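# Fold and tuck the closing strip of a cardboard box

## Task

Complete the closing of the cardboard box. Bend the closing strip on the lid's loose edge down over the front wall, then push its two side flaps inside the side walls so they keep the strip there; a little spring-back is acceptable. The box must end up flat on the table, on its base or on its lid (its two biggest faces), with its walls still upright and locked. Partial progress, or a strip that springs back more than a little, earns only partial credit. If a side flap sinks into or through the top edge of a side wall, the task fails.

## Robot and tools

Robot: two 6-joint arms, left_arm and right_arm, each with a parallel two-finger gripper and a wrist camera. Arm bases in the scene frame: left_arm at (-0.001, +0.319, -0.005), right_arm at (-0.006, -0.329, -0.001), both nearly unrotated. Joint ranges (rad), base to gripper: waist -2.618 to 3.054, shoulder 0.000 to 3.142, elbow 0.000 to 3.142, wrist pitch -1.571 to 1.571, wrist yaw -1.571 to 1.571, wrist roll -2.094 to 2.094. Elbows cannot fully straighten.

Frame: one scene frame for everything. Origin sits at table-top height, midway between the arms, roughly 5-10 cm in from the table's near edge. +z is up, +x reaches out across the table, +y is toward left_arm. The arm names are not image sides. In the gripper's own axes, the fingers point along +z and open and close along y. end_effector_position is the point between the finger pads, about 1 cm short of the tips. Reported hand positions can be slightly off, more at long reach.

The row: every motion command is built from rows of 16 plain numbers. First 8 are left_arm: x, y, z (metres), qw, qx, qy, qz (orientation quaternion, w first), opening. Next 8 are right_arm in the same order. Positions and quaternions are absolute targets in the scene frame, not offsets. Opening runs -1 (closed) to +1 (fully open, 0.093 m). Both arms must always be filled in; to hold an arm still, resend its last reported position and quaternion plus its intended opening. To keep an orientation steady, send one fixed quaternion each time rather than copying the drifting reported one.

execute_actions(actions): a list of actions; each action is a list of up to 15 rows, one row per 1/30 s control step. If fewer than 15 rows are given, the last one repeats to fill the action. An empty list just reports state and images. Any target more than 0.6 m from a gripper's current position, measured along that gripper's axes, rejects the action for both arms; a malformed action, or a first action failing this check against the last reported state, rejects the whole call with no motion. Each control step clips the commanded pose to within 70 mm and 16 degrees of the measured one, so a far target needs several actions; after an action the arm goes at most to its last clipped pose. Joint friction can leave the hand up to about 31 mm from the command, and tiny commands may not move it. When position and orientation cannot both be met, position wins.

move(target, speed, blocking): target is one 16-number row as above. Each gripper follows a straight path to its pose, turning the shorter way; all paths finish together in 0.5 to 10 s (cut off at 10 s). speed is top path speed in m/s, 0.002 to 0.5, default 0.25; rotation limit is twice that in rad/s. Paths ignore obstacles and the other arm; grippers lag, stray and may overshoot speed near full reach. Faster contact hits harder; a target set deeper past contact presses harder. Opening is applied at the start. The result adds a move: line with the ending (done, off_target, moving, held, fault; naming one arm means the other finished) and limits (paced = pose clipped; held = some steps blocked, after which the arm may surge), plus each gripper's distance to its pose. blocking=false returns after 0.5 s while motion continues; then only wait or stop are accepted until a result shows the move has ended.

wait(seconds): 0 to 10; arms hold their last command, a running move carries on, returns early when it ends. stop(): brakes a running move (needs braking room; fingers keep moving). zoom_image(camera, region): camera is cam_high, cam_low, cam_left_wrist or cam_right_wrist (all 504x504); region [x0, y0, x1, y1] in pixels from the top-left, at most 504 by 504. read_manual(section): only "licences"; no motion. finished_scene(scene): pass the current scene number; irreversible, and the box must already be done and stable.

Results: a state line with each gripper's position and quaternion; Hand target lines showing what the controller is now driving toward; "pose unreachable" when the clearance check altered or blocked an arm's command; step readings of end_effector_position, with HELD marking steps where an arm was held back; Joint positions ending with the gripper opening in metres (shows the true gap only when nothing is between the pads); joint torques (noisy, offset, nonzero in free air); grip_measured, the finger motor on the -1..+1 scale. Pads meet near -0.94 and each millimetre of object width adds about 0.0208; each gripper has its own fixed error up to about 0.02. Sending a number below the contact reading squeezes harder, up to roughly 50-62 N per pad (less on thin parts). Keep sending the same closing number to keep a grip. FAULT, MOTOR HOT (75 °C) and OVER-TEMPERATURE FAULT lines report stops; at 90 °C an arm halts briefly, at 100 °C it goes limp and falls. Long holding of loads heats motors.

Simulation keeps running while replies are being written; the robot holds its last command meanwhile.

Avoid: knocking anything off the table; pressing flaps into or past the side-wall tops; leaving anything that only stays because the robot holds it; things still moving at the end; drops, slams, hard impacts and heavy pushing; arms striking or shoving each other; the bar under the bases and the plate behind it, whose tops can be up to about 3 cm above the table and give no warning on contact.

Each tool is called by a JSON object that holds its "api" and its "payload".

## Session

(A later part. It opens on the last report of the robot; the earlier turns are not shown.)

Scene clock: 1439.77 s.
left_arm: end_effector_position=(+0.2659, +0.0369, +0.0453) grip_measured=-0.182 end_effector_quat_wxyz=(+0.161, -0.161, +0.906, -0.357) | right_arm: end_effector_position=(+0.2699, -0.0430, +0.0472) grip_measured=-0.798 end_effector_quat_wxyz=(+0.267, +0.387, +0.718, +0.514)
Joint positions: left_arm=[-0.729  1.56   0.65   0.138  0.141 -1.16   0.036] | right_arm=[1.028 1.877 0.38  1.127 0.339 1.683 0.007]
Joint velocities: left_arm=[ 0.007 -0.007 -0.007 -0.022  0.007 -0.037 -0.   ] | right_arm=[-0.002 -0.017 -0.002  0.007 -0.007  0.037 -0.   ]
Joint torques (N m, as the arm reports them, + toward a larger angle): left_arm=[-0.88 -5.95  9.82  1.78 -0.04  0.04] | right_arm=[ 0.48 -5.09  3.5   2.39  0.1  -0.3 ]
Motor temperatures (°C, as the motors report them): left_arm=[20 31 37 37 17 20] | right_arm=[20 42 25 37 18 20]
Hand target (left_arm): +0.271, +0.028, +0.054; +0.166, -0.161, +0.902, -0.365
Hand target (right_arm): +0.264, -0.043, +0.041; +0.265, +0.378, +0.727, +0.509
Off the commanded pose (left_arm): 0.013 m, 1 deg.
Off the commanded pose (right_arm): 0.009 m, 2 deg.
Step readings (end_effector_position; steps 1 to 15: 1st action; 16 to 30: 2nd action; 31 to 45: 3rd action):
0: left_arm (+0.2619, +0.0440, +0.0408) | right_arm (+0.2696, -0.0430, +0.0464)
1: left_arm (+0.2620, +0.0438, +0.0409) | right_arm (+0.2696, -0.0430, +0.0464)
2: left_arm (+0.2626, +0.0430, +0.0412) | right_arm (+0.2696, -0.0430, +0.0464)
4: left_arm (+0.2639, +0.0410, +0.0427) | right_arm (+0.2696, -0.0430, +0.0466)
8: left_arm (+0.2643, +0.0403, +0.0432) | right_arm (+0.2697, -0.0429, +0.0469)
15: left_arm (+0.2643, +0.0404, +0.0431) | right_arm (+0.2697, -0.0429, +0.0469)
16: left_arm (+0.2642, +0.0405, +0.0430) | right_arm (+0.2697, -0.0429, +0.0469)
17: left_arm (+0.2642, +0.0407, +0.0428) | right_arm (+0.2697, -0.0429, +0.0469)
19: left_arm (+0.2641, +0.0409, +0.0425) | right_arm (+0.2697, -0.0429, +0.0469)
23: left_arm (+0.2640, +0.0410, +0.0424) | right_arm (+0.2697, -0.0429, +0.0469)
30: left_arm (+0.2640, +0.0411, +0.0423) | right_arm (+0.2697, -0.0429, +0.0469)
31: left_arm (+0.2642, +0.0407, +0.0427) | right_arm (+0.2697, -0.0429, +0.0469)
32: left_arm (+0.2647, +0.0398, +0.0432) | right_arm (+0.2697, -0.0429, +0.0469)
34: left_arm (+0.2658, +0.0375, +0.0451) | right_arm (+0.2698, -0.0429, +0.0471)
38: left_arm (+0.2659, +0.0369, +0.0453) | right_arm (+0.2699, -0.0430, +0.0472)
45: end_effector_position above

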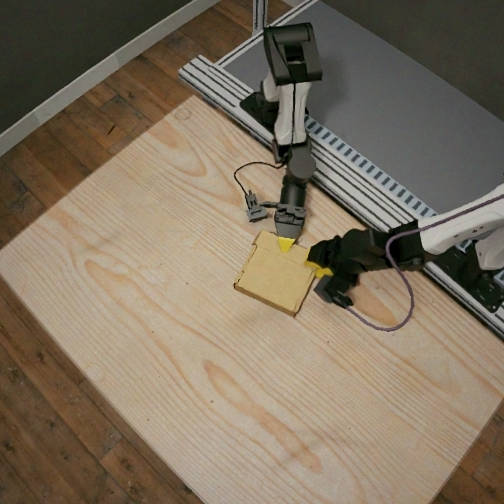

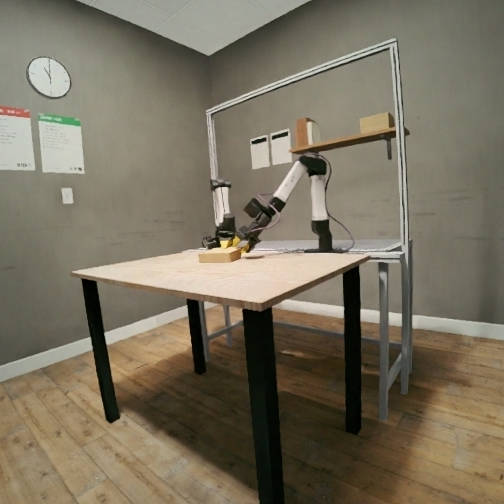

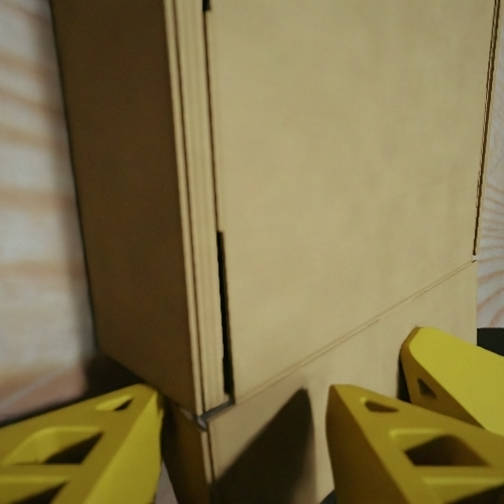

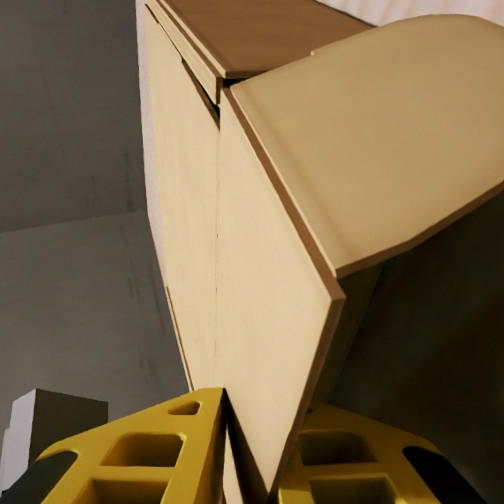

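{"api": "execute_actions", "payload": {"actions": [[[0.268,0.027,0.052,0.1660,-0.1606,0.9018,-0.3648,-0.18,0.264,-0.043,0.041,0.2649,0.3782,0.7266,0.5088,-0.80]],[[0.266,0.027,0.051,0.1660,-0.1606,0.9018,-0.3648,-0.28,0.264,-0.043,0.041,0.2649,0.3782,0.7266,0.5088,-0.80]],[[0.266,0.027,0.051,0.1660,-0.1606,0.9018,-0.3648,-0.38,0.264,-0.043,0.041,0.2649,0.3782,0.7266,0.5088,-0.80]]]}}

Scene clock: 1449.37 s.
left_arm: end_effector_position=(+0.2640, +0.0350, +0.0451) grip_measured=-0.378 end_effector_quat_wxyz=(+0.163, -0.163, +0.906, -0.355) | right_arm: end_effector_position=(+0.2700, -0.0430, +0.0475) grip_measured=-0.798 end_effector_quat_wxyz=(+0.267, +0.387, +0.718, +0.514)
Joint positions: left_arm=[-0.742  1.56   0.65   0.138  0.125 -1.171  0.027] | right_arm=[1.028 1.877 0.38  1.128 0.339 1.683 0.007]
Joint velocities: left_arm=[-0.022 -0.007 -0.017 -0.022 -0.007 -0.022  0.   ] | right_arm=[ 0.012 -0.012 -0.007 -0.037 -0.037  0.037  0.   ]
Joint torques (N m, as the arm reports them, + toward a larger angle): left_arm=[-0.92 -6.2   8.44  1.93 -0.01  0.02] | right_arm=[ 0.47 -5.09  3.47  2.39  0.1  -0.29]
Motor temperatures (°C, as the motors report them): left_arm=[20 31 38 37 17 20] | right_arm=[20 41 24 37 18 20]
Hand target (left_arm): +0.266, +0.027, +0.051; +0.166, -0.161, +0.902, -0.365
Hand target (right_arm): +0.264, -0.043, +0.041; +0.265, +0.378, +0.727, +0.509
Off the commanded pose (left_arm): 0.010 m, 1 deg.
Off the commanded pose (right_arm): 0.009 m, 2 deg.
Step readings (end_effector_position; steps 1 to 15: 1st action; 16 to 30: 2nd action; 31 to 45: 3rd action):
0: left_arm (+0.2659, +0.0369, +0.0453) | right_arm (+0.2699, -0.0430, +0.0472)
1: left_arm (+0.2658, +0.0367, +0.0453) | right_arm (+0.2699, -0.0430, +0.0472)
2: left_arm (+0.2653, +0.0363, +0.0452) | right_arm (+0.2699, -0.0430, +0.0472)
4: left_arm (+0.2645, +0.0355, +0.0452) | right_arm (+0.2699, -0.0430, +0.0472)
8: left_arm (+0.2645, +0.0355, +0.0452) | right_arm (+0.2699, -0.0430, +0.0472)
15: left_arm (+0.2646, +0.0356, +0.0452) | right_arm (+0.2699, -0.0430, +0.0472)
16: left_arm (+0.2645, +0.0355, +0.0452) | right_arm (+0.2699, -0.0430, +0.0472)
17: left_arm (+0.2644, +0.0353, +0.0451) | right_arm (+0.2700, -0.0430, +0.0473)
19: left_arm (+0.2639, +0.0349, +0.0451) | right_arm (+0.2700, -0.0430, +0.0473)
23: left_arm (+0.2639, +0.0349, +0.0451) | right_arm (+0.2700, -0.0430, +0.0473)
30: left_arm (+0.2640, +0.0350, +0.0451) | right_arm (+0.2700, -0.0430, +0.0473)
31: left_arm (+0.2640, +0.0350, +0.0451) | right_arm (+0.2700, -0.0430, +0.0473)
32: left_arm (+0.2640, +0.0350, +0.0451) | right_arm (+0.2700, -0.0430, +0.0475)
34: left_arm (+0.2640, +0.0350, +0.0451) | right_arm (+0.2700, -0.0430, +0.0475)
38: left_arm (+0.2640, +0.0350, +0.0451) | right_arm (+0.2700, -0.0430, +0.0475)
45: end_effector_position above

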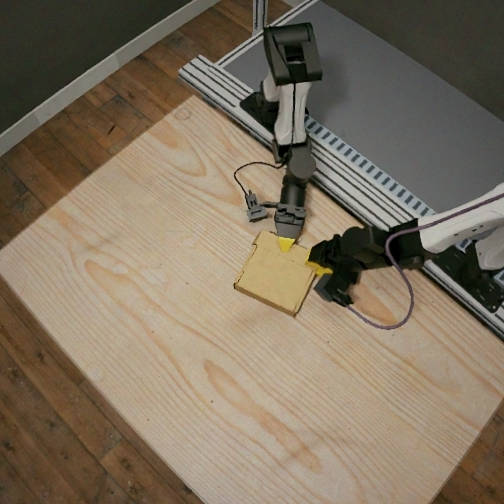

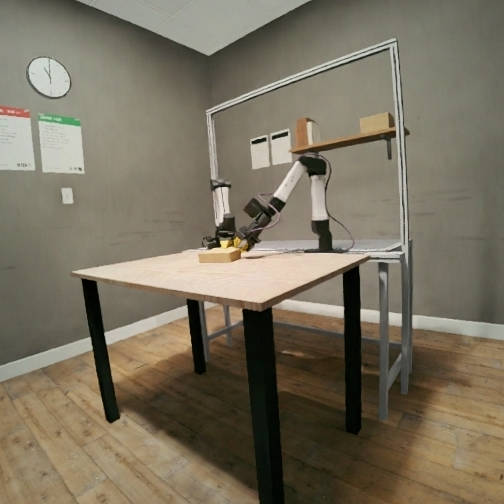

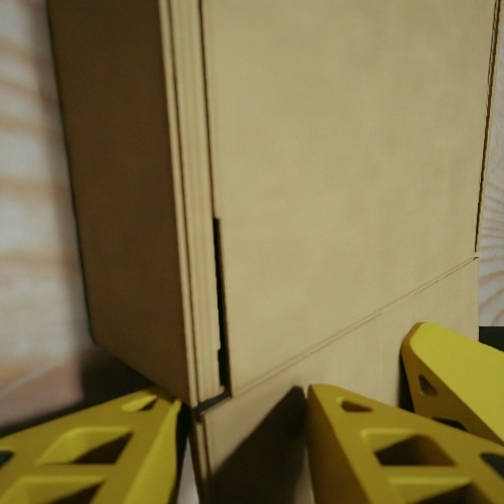

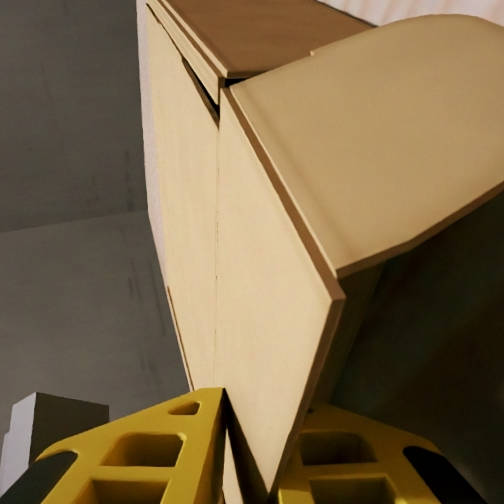

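{"api": "execute_actions", "payload": {"actions": [[[0.266,0.027,0.051,0.1660,-0.1606,0.9018,-0.3648,-0.44,0.264,-0.043,0.041,0.2649,0.3782,0.7266,0.5088,-0.80]],[[0.266,0.027,0.051,0.1660,-0.1606,0.9018,-0.3648,-0.50,0.264,-0.043,0.041,0.2649,0.3782,0.7266,0.5088,-0.80]]]}}

Scene clock: 1455.50 s.
left_arm: end_effector_position=(+0.2637, +0.0346, +0.0452) grip_measured=-0.498 end_effector_quat_wxyz=(+0.162, -0.163, +0.906, -0.356) | right_arm: end_effector_position=(+0.2700, -0.0429, +0.0475) grip_measured=-0.798 end_effector_quat_wxyz=(+0.267, +0.387, +0.718, +0.514)
Joint positions: left_arm=[-0.744  1.56   0.65   0.139  0.125 -1.172  0.021] | right_arm=[1.028 1.877 0.38  1.128 0.339 1.683 0.007]
Joint velocities: left_arm=[-0.012 -0.012 -0.007  0.051  0.007  0.022 -0.   ] | right_arm=[-0.017  0.002 -0.002  0.037 -0.051  0.022 -0.001]
Joint torques (N m, as the arm reports them, + toward a larger angle): left_arm=[-0.87 -6.16  8.49  1.89  0.01  0.03] | right_arm=[ 0.45 -5.06  3.52  2.39  0.1  -0.29]
Motor temperatures (°C, as the motors report them): left_arm=[20 31 39 37 17 20] | right_arm=[20 41 24 37 18 20]
Hand target (left_arm): +0.266, +0.027, +0.051; +0.166, -0.161, +0.902, -0.365
Hand target (right_arm): +0.264, -0.043, +0.041; +0.265, +0.378, +0.727, +0.509
Off the commanded pose (left_arm): 0.010 m, 1 deg.
Off the commanded pose (right_arm): 0.009 m, 2 deg.
Step readings (end_effector_position; steps 1 to 15: 1st action; 16 to 30: 2nd action):
0: left_arm (+0.2640, +0.0350, +0.0451) | right_arm (+0.2700, -0.0430, +0.0475)
1: left_arm (+0.2640, +0.0350, +0.0451) | right_arm (+0.2700, -0.0430, +0.0475)
2: left_arm (+0.2639, +0.0349, +0.0451) | right_arm (+0.2700, -0.0430, +0.0475)
4: left_arm (+0.2638, +0.0348, +0.0451) | right_arm (+0.2700, -0.0430, +0.0475)
8: left_arm (+0.2638, +0.0348, +0.0451) | right_arm (+0.2700, -0.0430, +0.0475)
15: left_arm (+0.2638, +0.0348, +0.0451) | right_arm (+0.2700, -0.0430, +0.0475)
16: left_arm (+0.2638, +0.0348, +0.0451) | right_arm (+0.2700, -0.0430, +0.0475)
17: left_arm (+0.2637, +0.0346, +0.0452) | right_arm (+0.2700, -0.0429, +0.0475)
19: left_arm (+0.2637, +0.0346, +0.0452) | right_arm (+0.2700, -0.0429, +0.0475)
23: left_arm (+0.2637, +0.0346, +0.0452) | right_arm (+0.2700, -0.0429, +0.0475)
30: end_effector_position above

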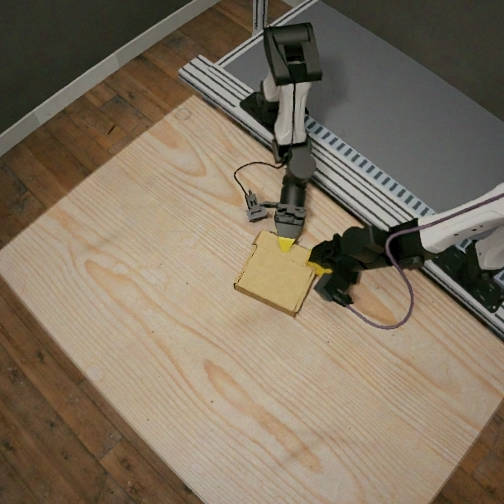

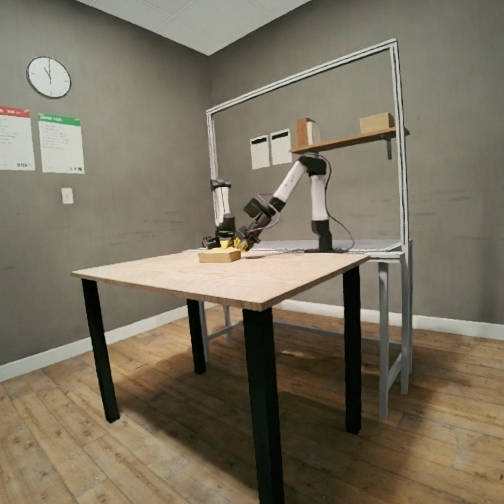

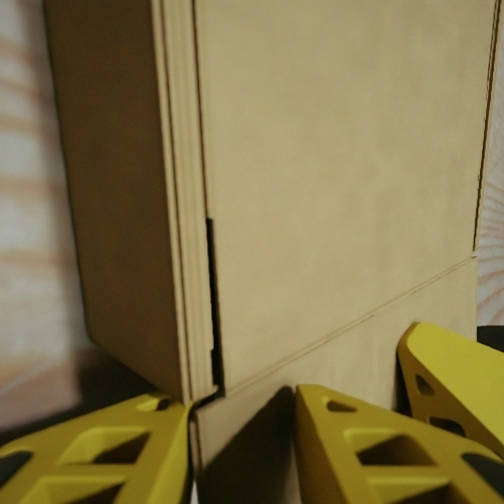

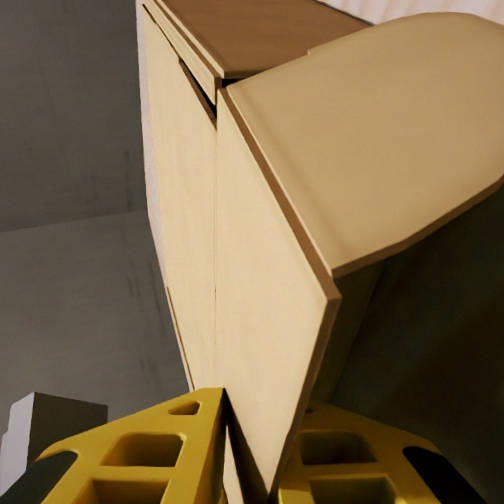

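{"api": "execute_actions", "payload": {"actions": [[[0.266,0.027,0.051,0.1660,-0.1606,0.9018,-0.3648,-0.52,0.264,-0.043,0.041,0.2649,0.3782,0.7266,0.5088,-0.65]],[[0.266,0.027,0.051,0.1660,-0.1606,0.9018,-0.3648,-0.52,0.264,-0.043,0.041,0.2649,0.3782,0.7266,0.5088,-0.40]]]}}

{"api": "move", "payload": {"target": [0.266,0.027,0.051,0.1660,-0.1606,0.9018,-0.3648,-0.52,0.222,-0.062,0.046,0.2649,0.3782,0.7266,0.5088,-0.40], "speed": 0.05}}

Scene clock: 1493.60 s.
left_arm: end_effector_position=(+0.2637, +0.0346, +0.0452) grip_measured=-0.518 end_effector_quat_wxyz=(+0.162, -0.163, +0.906, -0.356) | right_arm: end_effector_position=(+0.2700, -0.0429, +0.0475) grip_measured=-0.401 end_effector_quat_wxyz=(+0.267, +0.387, +0.718, +0.514)
Joint positions: left_arm=[-0.744  1.56   0.65   0.139  0.125 -1.172  0.02 ] | right_arm=[1.028 1.877 0.38  1.128 0.339 1.683 0.026]
Joint velocities: left_arm=[ 0.002 -0.017  0.007 -0.037 -0.081  0.007 -0.   ] | right_arm=[-0.012 -0.046 -0.022 -0.022 -0.022 -0.022  0.   ]
Joint torques (N m, as the arm reports them, + toward a larger angle): left_arm=[-0.81 -6.15  8.44  1.9  -0.01  0.04] | right_arm=[ 0.45 -5.09  3.47  2.37  0.09 -0.29]
Motor temperatures (°C, as the motors report them): left_arm=[20 32 39 38 17 20] | right_arm=[20 41 24 38 18 20]
Hand target (left_arm): +0.266, +0.027, +0.051; +0.166, -0.161, +0.902, -0.365
Hand target (right_arm): +0.264, -0.043, +0.041; +0.265, +0.378, +0.727, +0.509
Off the commanded pose (left_arm): 0.010 m, 1 deg.
Off the commanded pose (right_arm): 0.009 m, 2 deg.
Step readings (end_effector_position; steps 1 to 15: 1st action; 16 to 30: 2nd action):
0: left_arm (+0.2637, +0.0346, +0.0452) | right_arm (+0.2700, -0.0429, +0.0475)
1: left_arm (+0.2637, +0.0346, +0.0452) | right_arm (+0.2700, -0.0429, +0.0475)
2: left_arm (+0.2637, +0.0346, +0.0452) | right_arm (+0.2700, -0.0429, +0.0475)
4: left_arm (+0.2637, +0.0346, +0.0452) | right_arm (+0.2700, -0.0429, +0.0475)
8: left_arm (+0.2637, +0.0346, +0.0452) | right_arm (+0.2700, -0.0429, +0.0475)
15: left_arm (+0.2637, +0.0346, +0.0452) | right_arm (+0.2700, -0.0429, +0.0475)
16: left_arm (+0.2637, +0.0346, +0.0452) | right_arm (+0.2700, -0.0429, +0.0475)
17: left_arm (+0.2637, +0.0346, +0.0452) | right_arm (+0.2700, -0.0429, +0.0475)
19: left_arm (+0.2637, +0.0346, +0.0452) | right_arm (+0.2700, -0.0429, +0.0475)
23: left_arm (+0.2637, +0.0346, +0.0452) | right_arm (+0.2700, -0.0429, +0.0475)
30: end_effector_position above

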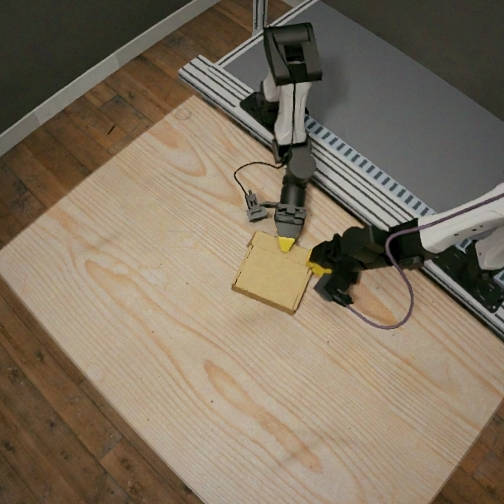

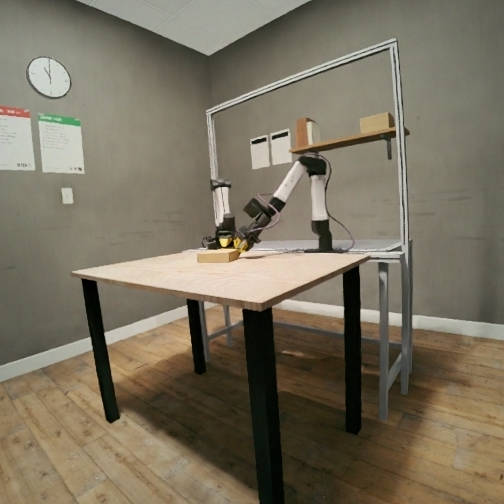

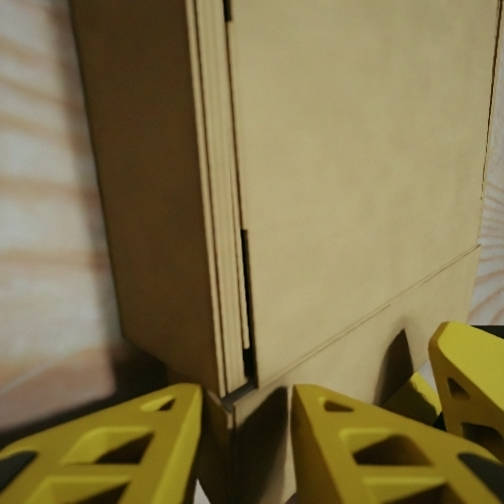

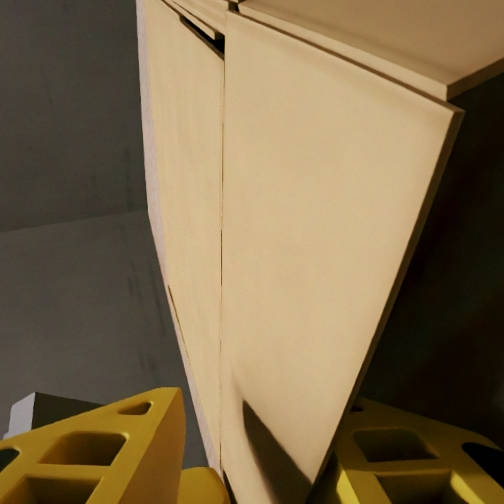

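Scene clock: 1494.90 s.
left_arm: end_effector_position=(+0.2637, +0.0346, +0.0452) grip_measured=-0.518 end_effector_quat_wxyz=(+0.162, -0.163, +0.906, -0.356) | right_arm: end_effector_position=(+0.2252, -0.0626, +0.0386) grip_measured=-0.401 end_effector_quat_wxyz=(+0.266, +0.377, +0.736, +0.496)
Joint positions: left_arm=[-0.744  1.56   0.65   0.139  0.125 -1.172  0.02 ] | right_arm=[1.138 1.789 0.229 1.132 0.428 1.708 0.026]
Joint velocities: left_arm=[-0.002  0.007  0.002  0.007  0.066  0.007 -0.   ] | right_arm=[-0.007 -0.012 -0.007 -0.022 -0.022  0.022 -0.001]
Joint torques (N m, as the arm reports them, + toward a larger angle): left_arm=[-0.91 -6.2   8.48  1.9   0.    0.02] | right_arm=[ 0.72 -6.35  3.03  2.43  0.21 -0.11]
Motor temperatures (°C, as the motors report them): left_arm=[20 32 39 38 17 20] | right_arm=[20 41 24 38 18 20]
Hand target (left_arm): +0.266, +0.027, +0.051; +0.166, -0.161, +0.902, -0.365
Hand target (right_arm): +0.222, -0.062, +0.045; +0.265, +0.378, +0.727, +0.508
Off the commanded pose (left_arm): 0.010 m, 1 deg.
Off the commanded pose (right_arm): 0.008 m, 2 deg.
move: done

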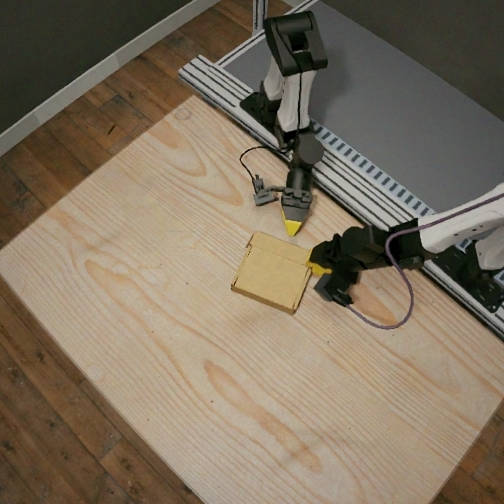

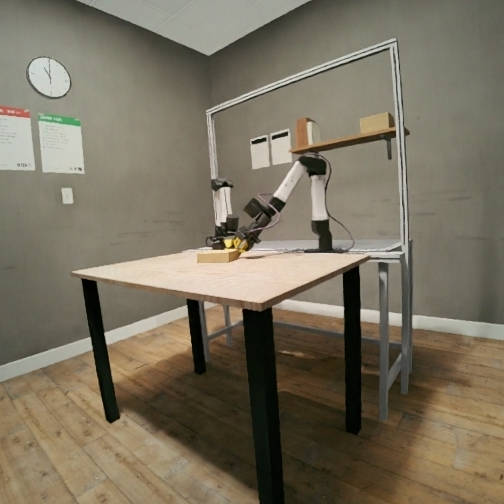

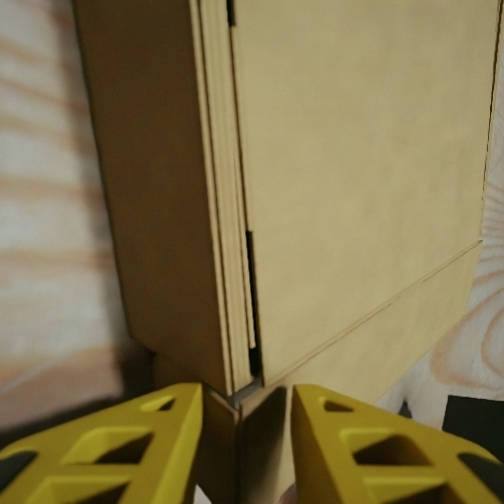

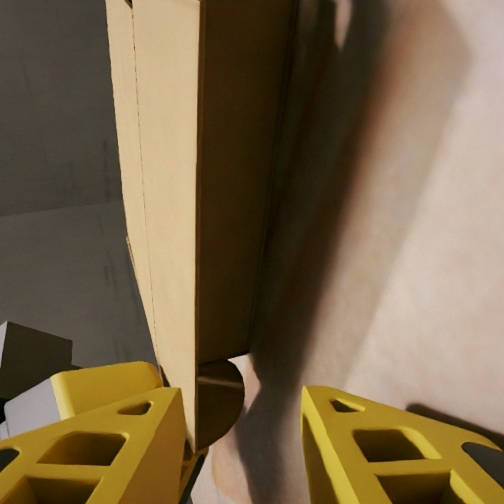

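{"api": "zoom_image", "payload": {"camera": "cam_left_wrist", "region": [100, 300, 300, 460]}}

{"api": "zoom_image", "payload": {"camera": "cam_right_wrist", "region": [130, 300, 310, 480]}}

Region (100, 300, 300, 460) of cam_left_wrist's 504x504 image, scaled by 2.520, with more detail than that image has; it fills the top 403 rows of this view, and the rest is white.

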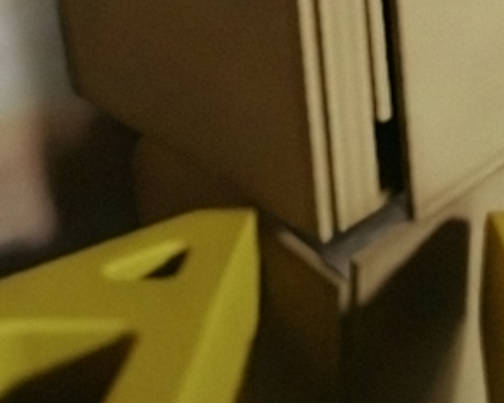

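Region (130, 300, 310, 480) of cam_right_wrist's 504x504 image, scaled by 2.800, with more detail than that image has.

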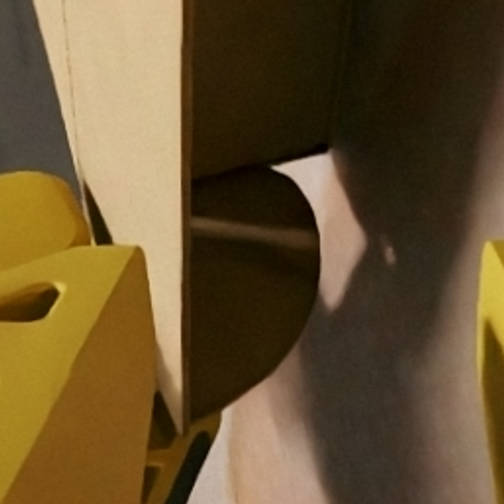

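{"api": "execute_actions", "payload": {"actions": [[[0.266,0.027,0.051,0.1660,-0.1606,0.9018,-0.3648,-0.40,0.222,-0.062,0.046,0.2649,0.3782,0.7266,0.5088,-0.40]],[[0.266,0.027,0.051,0.1660,-0.1606,0.9018,-0.3648,-0.25,0.222,-0.062,0.046,0.2649,0.3782,0.7266,0.5088,-0.40]]]}}

{"api": "zoom_image", "payload": {"camera": "cam_left_wrist", "region": [80, 280, 320, 480]}}

Scene clock: 1511.60 s.
left_arm: end_effector_position=(+0.2637, +0.0346, +0.0452) grip_measured=-0.252 end_effector_quat_wxyz=(+0.162, -0.163, +0.906, -0.356) | right_arm: end_effector_position=(+0.2257, -0.0633, +0.0389) grip_measured=-0.401 end_effector_quat_wxyz=(+0.268, +0.379, +0.734, +0.496)
Joint positions: left_arm=[-0.744  1.56   0.65   0.139  0.125 -1.172  0.033] | right_arm=[1.138 1.789 0.229 1.132 0.434 1.711 0.026]
Joint velocities: left_arm=[ 0.007  0.012  0.012  0.037 -0.007  0.022 -0.002] | right_arm=[ 0.002 -0.002 -0.012 -0.022 -0.022  0.007  0.001]
Joint torques (N m, as the arm reports them, + toward a larger angle): left_arm=[-1.01 -6.19  8.51  1.9   0.    0.04] | right_arm=[ 0.79 -6.41  3.14  2.38  0.24 -0.12]
Motor temperatures (°C, as the motors report them): left_arm=[20 32 40 38 17 20] | right_arm=[20 42 24 38 18 20]
Hand target (left_arm): +0.266, +0.027, +0.051; +0.166, -0.161, +0.902, -0.365
Hand target (right_arm): +0.222, -0.062, +0.046; +0.265, +0.378, +0.727, +0.509
Off the commanded pose (left_arm): 0.010 m, 1 deg.
Off the commanded pose (right_arm): 0.008 m, 2 deg.
Step readings (end_effector_position; steps 1 to 15: 1st action; 16 to 30: 2nd action):
0: left_arm (+0.2637, +0.0346, +0.0452) | right_arm (+0.2256, -0.0631, +0.0388)
1: left_arm (+0.2637, +0.0346, +0.0452) | right_arm (+0.2256, -0.0631, +0.0388)
2: left_arm (+0.2637, +0.0346, +0.0452) | right_arm (+0.2256, -0.0632, +0.0388)
4: left_arm (+0.2637, +0.0346, +0.0452) | right_arm (+0.2256, -0.0632, +0.0389)
8: left_arm (+0.2637, +0.0346, +0.0452) | right_arm (+0.2257, -0.0633, +0.0389)
15: left_arm (+0.2637, +0.0346, +0.0452) | right_arm (+0.2257, -0.0633, +0.0389)
16: left_arm (+0.2637, +0.0346, +0.0452) | right_arm (+0.2257, -0.0633, +0.0389)
17: left_arm (+0.2637, +0.0346, +0.0452) | right_arm (+0.2257, -0.0633, +0.0389)
19: left_arm (+0.2637, +0.0346, +0.0452) | right_arm (+0.2257, -0.0633, +0.0389)
23: left_arm (+0.2637, +0.0346, +0.0452) | right_arm (+0.2257, -0.0633, +0.0389)
30: end_effector_position above

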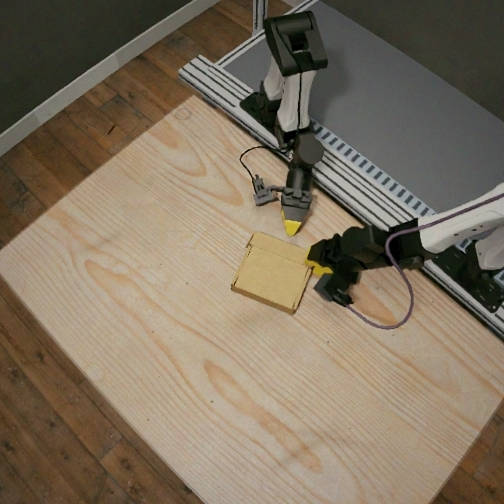

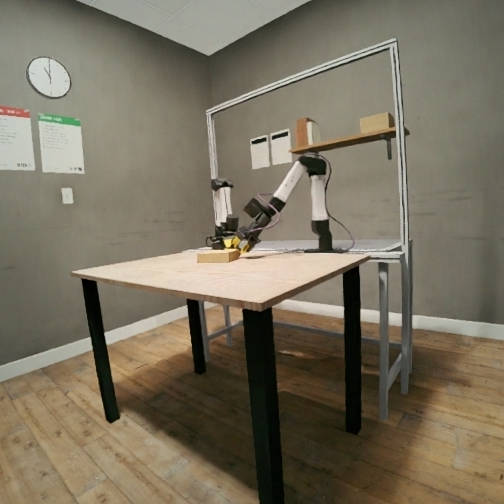

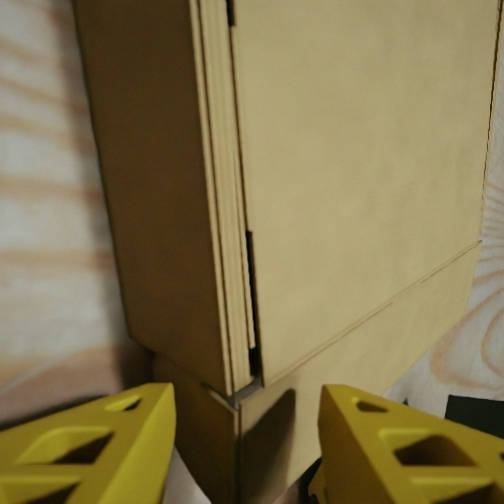

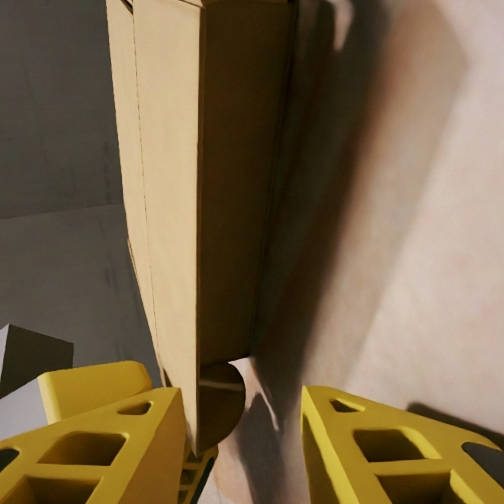

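Region (80, 280, 320, 480) of cam_left_wrist's 504x504 image, scaled by 2.100, with more detail than that image has.

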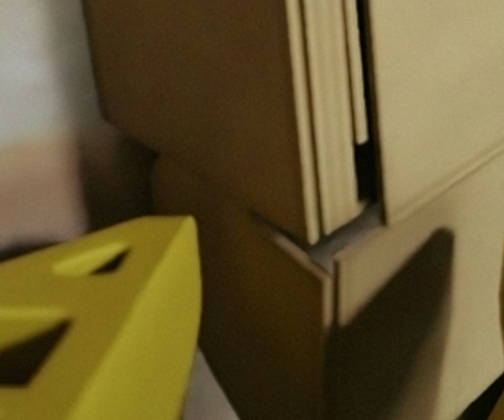

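{"api": "execute_actions", "payload": {"actions": [[[0.268,0.026,0.0535,0.1660,-0.1606,0.9018,-0.3648,-0.22,0.215,-0.075,0.055,0.2649,0.3782,0.7266,0.5088,-0.40]],[[0.270,0.025,0.056,0.1660,-0.1606,0.9018,-0.3648,-0.22,0.210,-0.090,0.062,0.2649,0.3782,0.7266,0.5088,-0.40]]]}}

{"api": "move", "payload": {"target": [0.270,0.025,0.056,0.1660,-0.1606,0.9018,-0.3648,-0.22,0.215,-0.135,0.075,0.5274,-0.1609,0.8279,0.1025,-0.30], "speed": 0.12}}

Scene clock: 1566.23 s.
left_arm: end_effector_position=(+0.2637, +0.0347, +0.0451) grip_measured=-0.222 end_effector_quat_wxyz=(+0.162, -0.163, +0.906, -0.356) | right_arm: end_effector_position=(+0.2125, -0.0872, +0.0634) grip_measured=-0.401 end_effector_quat_wxyz=(+0.267, +0.379, +0.723, +0.512)
Joint positions: left_arm=[-0.744  1.56   0.65   0.138  0.125 -1.172  0.035] | right_arm=[1.138 1.544 0.126 1.028 0.431 1.711 0.026]
Joint velocities: left_arm=[-0.007  0.017  0.007 -0.051  0.066 -0.007  0.   ] | right_arm=[-0.012 -0.012 -0.007 -0.11  -0.037 -0.022 -0.   ]
Joint torques (N m, as the arm reports them, + toward a larger angle): left_arm=[-0.48 -6.2  10.62  1.67  0.02  0.08] | right_arm=[-0.31 -4.89  4.27  2.18  0.12 -0.19]
Motor temperatures (°C, as the motors report them): left_arm=[20 32 40 38 17 20] | right_arm=[20 43 23 38 18 20]
Hand target (left_arm): +0.270, +0.025, +0.056; +0.166, -0.161, +0.902, -0.365
Hand target (right_arm): +0.210, -0.090, +0.062; +0.265, +0.378, +0.726, +0.509
Off the commanded pose (left_arm): 0.016 m, 1 deg.
Off the commanded pose (right_arm): 0.004 m, 1 deg.
Step readings (end_effector_position; steps 1 to 15: 1st action; 16 to 30: 2nd action):
0: left_arm (+0.2637, +0.0346, +0.0452) | right_arm (+0.2257, -0.0633, +0.0389)
1: left_arm (+0.2637, +0.0346, +0.0452) | right_arm (+0.2248, -0.0646, +0.0400)
2: left_arm (+0.2637, +0.0346, +0.0452) | right_arm (+0.2230, -0.0679, +0.0435)
4: left_arm (+0.2637, +0.0346, +0.0452) | right_arm (+0.2211, -0.0724, +0.0518)
8: left_arm (+0.2637, +0.0346, +0.0452) | right_arm (+0.2212, -0.0728, +0.0588)
15: left_arm (+0.2637, +0.0346, +0.0452) | right_arm (+0.2206, -0.0738, +0.0560)
16: left_arm (+0.2637, +0.0346, +0.0452) | right_arm (+0.2194, -0.0751, +0.0564)
17: left_arm (+0.2637, +0.0346, +0.0452) | right_arm (+0.2171, -0.0787, +0.0585)
19: left_arm (+0.2637, +0.0346, +0.0452) | right_arm (+0.2141, -0.0842, +0.0635)
23: left_arm (+0.2637, +0.0347, +0.0451) | right_arm (+0.2133, -0.0859, +0.0672)
30: end_effector_position above

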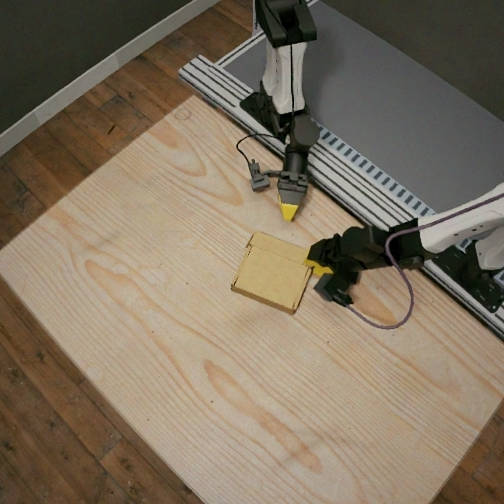

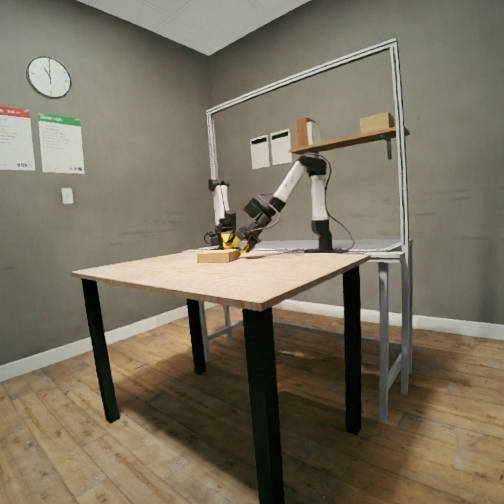

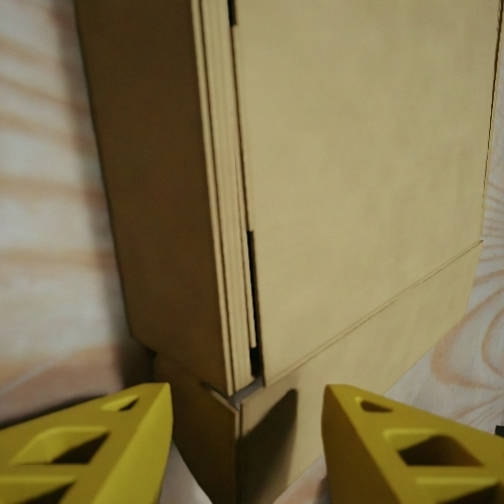

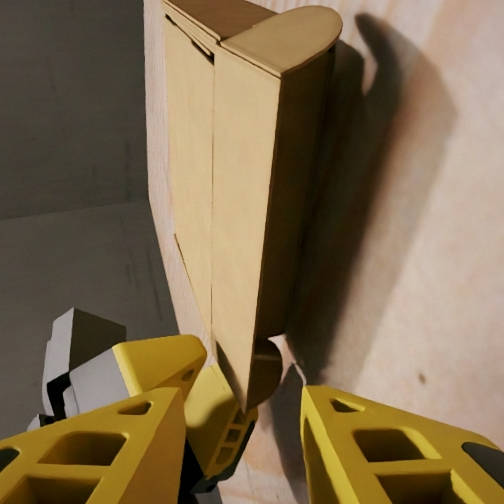

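Scene clock: 1572.93 s.
left_arm: end_effector_position=(+0.2636, +0.0347, +0.0451) grip_measured=-0.222 end_effector_quat_wxyz=(+0.162, -0.164, +0.906, -0.355) | right_arm: end_effector_position=(+0.2146, -0.1409, +0.0658) grip_measured=-0.301 end_effector_quat_wxyz=(+0.519, -0.158, +0.835, +0.097)
Joint positions: left_arm=[-0.744  1.56   0.65   0.138  0.125 -1.172  0.035] | right_arm=[1.13  1.182 0.149 0.455 0.608 0.321 0.031]
Joint velocities: left_arm=[-0.012 -0.012 -0.007  0.037 -0.007 -0.051 -0.001] | right_arm=[-0.002 -0.002 -0.002  0.007 -0.037 -0.066 -0.   ]
Joint torques (N m, as the arm reports them, + toward a larger angle): left_arm=[-0.6  -6.2  10.65  1.66  0.01  0.05] | right_arm=[ 0.7  -3.42  9.39  2.05  0.33 -0.25]
Motor temperatures (°C, as the motors report them): left_arm=[20 32 41 38 17 20] | right_arm=[20 42 24 38 18 20]
Hand target (left_arm): +0.270, +0.025, +0.056; +0.166, -0.161, +0.902, -0.365
Hand target (right_arm): +0.215, -0.135, +0.075; +0.527, -0.161, +0.828, +0.103
Off the commanded pose (left_arm): 0.016 m, 1 deg.
Off the commanded pose (right_arm): 0.011 m, 1 deg.
move: off_target (left_arm, right_arm)

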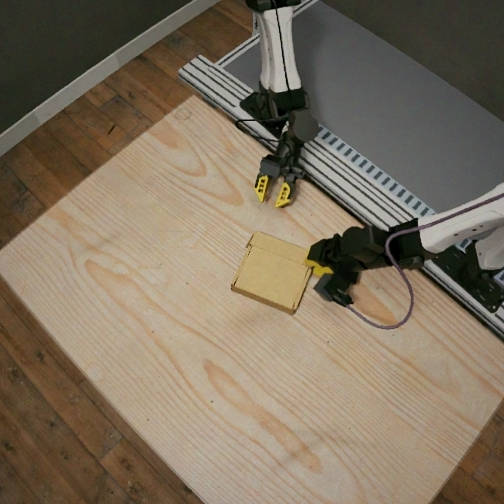

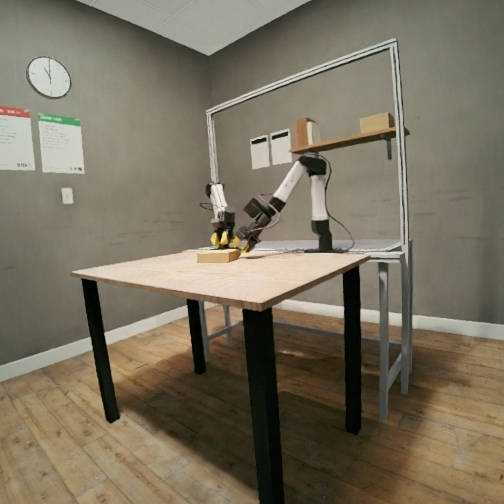

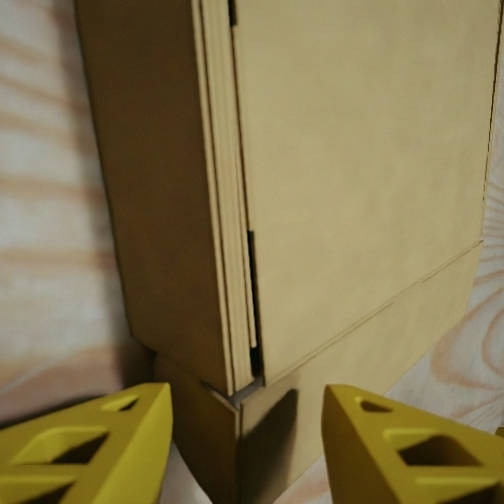

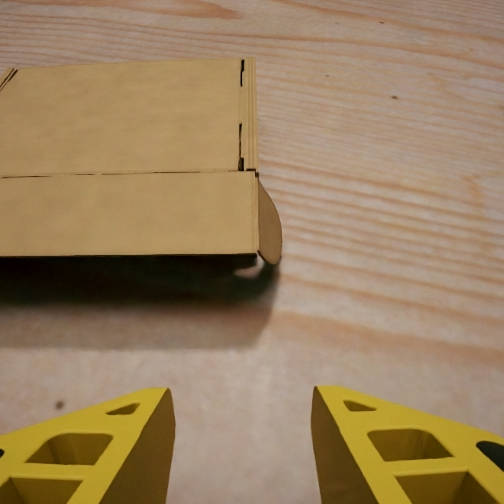

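{"api": "execute_actions", "payload": {"actions": [[[0.271,0.024,0.0575,0.1660,-0.1606,0.9018,-0.3648,-0.22,0.225,-0.132,0.068,0.5274,-0.1609,0.8279,0.1025,-0.20],[0.271,0.024,0.0575,0.1660,-0.1606,0.9018,-0.3648,-0.22,0.228,-0.131,0.065,0.5274,-0.1609,0.8279,0.1025,-0.20],[0.271,0.024,0.0575,0.1660,-0.1606,0.9018,-0.3648,-0.22,0.231,-0.130,0.062,0.5274,-0.1609,0.8279,0.1025,-0.20],[0.271,0.024,0.0575,0.1660,-0.1606,0.9018,-0.3648,-0.22,0.234,-0.129,0.059,0.5274,-0.1609,0.8279,0.1025,-0.20],[0.271,0.024,0.0575,0.1660,-0.1606,0.9018,-0.3648,-0.22,0.237,-0.128,0.056,0.5274,-0.1609,0.8279,0.1025,-0.20],[0.271,0.024,0.0575,0.1660,-0.1606,0.9018,-0.3648,-0.22,0.240,-0.127,0.053,0.5274,-0.1609,0.8279,0.1025,-0.20],[0.271,0.024,0.0575,0.1660,-0.1606,0.9018,-0.3648,-0.22,0.243,-0.126,0.050,0.5274,-0.1609,0.8279,0.1025,-0.20]],[[0.271,0.024,0.0575,0.1660,-0.1606,0.9018,-0.3648,-0.22,0.246,-0.125,0.047,0.5274,-0.1609,0.8279,0.1025,-0.20],[0.271,0.024,0.0575,0.1660,-0.1606,0.9018,-0.3648,-0.22,0.249,-0.124,0.044,0.5274,-0.1609,0.8279,0.1025,-0.20],[0.271,0.024,0.0575,0.1660,-0.1606,0.9018,-0.3648,-0.22,0.252,-0.123,0.041,0.5274,-0.1609,0.8279,0.1025,-0.20],[0.271,0.024,0.0575,0.1660,-0.1606,0.9018,-0.3648,-0.22,0.255,-0.122,0.038,0.5274,-0.1609,0.8279,0.1025,-0.20],[0.271,0.024,0.0575,0.1660,-0.1606,0.9018,-0.3648,-0.22,0.258,-0.120,0.035,0.5274,-0.1609,0.8279,0.1025,-0.20],[0.271,0.024,0.0575,0.1660,-0.1606,0.9018,-0.3648,-0.22,0.260,-0.119,0.032,0.5274,-0.1609,0.8279,0.1025,-0.20]],[[0.271,0.024,0.0575,0.1660,-0.1606,0.9018,-0.3648,-0.22,0.260,-0.119,0.028,0.5274,-0.1609,0.8279,0.1025,-0.20]]]}}

Scene clock: 1596.80 s.
left_arm: end_effector_position=(+0.2682, +0.0304, +0.0525) grip_measured=-0.222 end_effector_quat_wxyz=(+0.166, -0.163, +0.903, -0.361) | right_arm: end_effector_position=(+0.2540, -0.1232, +0.0235) grip_measured=-0.202 end_effector_quat_wxyz=(+0.519, -0.163, +0.834, +0.097)
Joint positions: left_arm=[-0.744  1.56   0.674  0.129  0.125 -1.172  0.035] | right_arm=[0.991 1.719 0.196 0.992 0.485 0.225 0.036]
Joint velocities: left_arm=[-0.017  0.002 -0.007 -0.037 -0.051 -0.037  0.001] | right_arm=[-0.017  0.002 -0.002 -0.022  0.037 -0.007 -0.   ]
Joint torques (N m, as the arm reports them, + toward a larger angle): left_arm=[-0.63 -6.01  9.51  1.71  0.02  0.05] | right_arm=[-1.07 -3.43  6.3   2.42  0.13 -0.22]
Motor temperatures (°C, as the motors report them): left_arm=[20 32 43 37 17 20] | right_arm=[20 40 27 37 18 20]
Hand target (left_arm): +0.271, +0.024, +0.058; +0.166, -0.161, +0.902, -0.365
Hand target (right_arm): +0.260, -0.119, +0.028; +0.527, -0.161, +0.828, +0.102
Off the commanded pose (left_arm): 0.009 m, 0 deg.
Off the commanded pose (right_arm): 0.009 m, 1 deg.
Step readings (end_effector_position; steps 1 to 15: 1st action; 16 to 30: 2nd action; 31 to 45: 3rd action):
0: left_arm (+0.2636, +0.0347, +0.0451) | right_arm (+0.2146, -0.1410, +0.0657)
1: left_arm (+0.2639, +0.0345, +0.0455) | right_arm (+0.2152, -0.1407, +0.0652)
2: left_arm (+0.2645, +0.0339, +0.0466) | right_arm (+0.2170, -0.1403, +0.0634)
4: left_arm (+0.2667, +0.0319, +0.0500) | right_arm (+0.2211, -0.1408, +0.0558)
8: left_arm (+0.2683, +0.0304, +0.0525) | right_arm (+0.2288, -0.1429, +0.0377)
15: left_arm (+0.2682, +0.0304, +0.0525) | right_arm (+0.2341, -0.1357, +0.0387)
16: left_arm (+0.2682, +0.0304, +0.0525) | right_arm (+0.2350, -0.1348, +0.0395)
17: left_arm (+0.2682, +0.0304, +0.0525) | right_arm (+0.2366, -0.1340, +0.0389)
19: left_arm (+0.2682, +0.0304, +0.0525) | right_arm (+0.2413, -0.1336, +0.0337)
23: left_arm (+0.2682, +0.0304, +0.0525) | right_arm (+0.2483, -0.1323, +0.0191)
30: left_arm (+0.2682, +0.0304, +0.0525) | right_arm (+0.2515, -0.1267, +0.0228)
31: left_arm (+0.2682, +0.0304, +0.0525) | right_arm (+0.2521, -0.1259, +0.0236)
32: left_arm (+0.2682, +0.0304, +0.0525) | right_arm (+0.2526, -0.1254, +0.0231)
34: left_arm (+0.2682, +0.0304, +0.0525) | right_arm (+0.2525, -0.1253, +0.0205)
38: left_arm (+0.2682, +0.0304, +0.0525) | right_arm (+0.2530, -0.1245, +0.0207)
45: end_effector_position above

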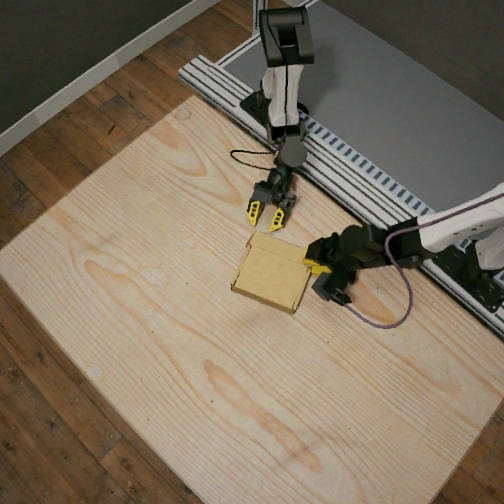

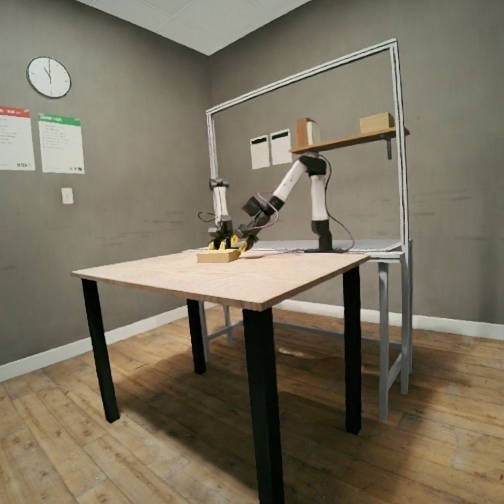

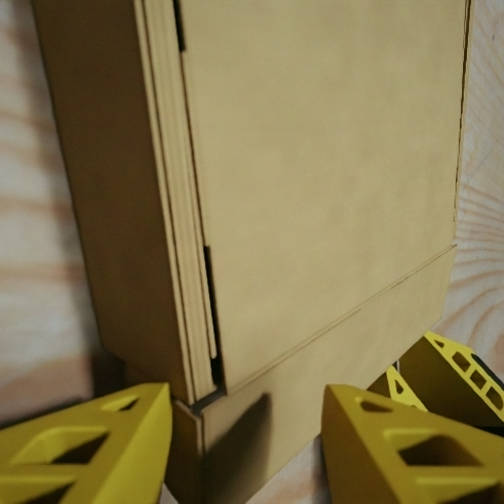

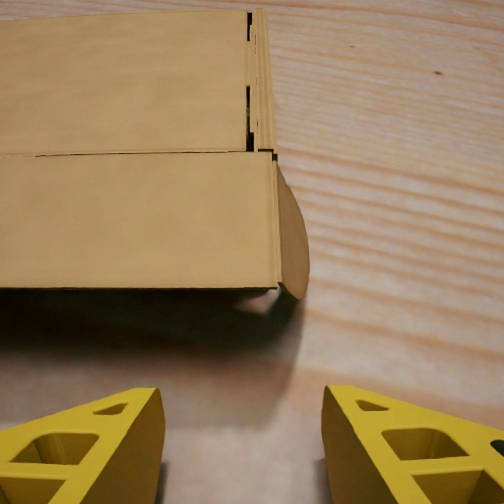

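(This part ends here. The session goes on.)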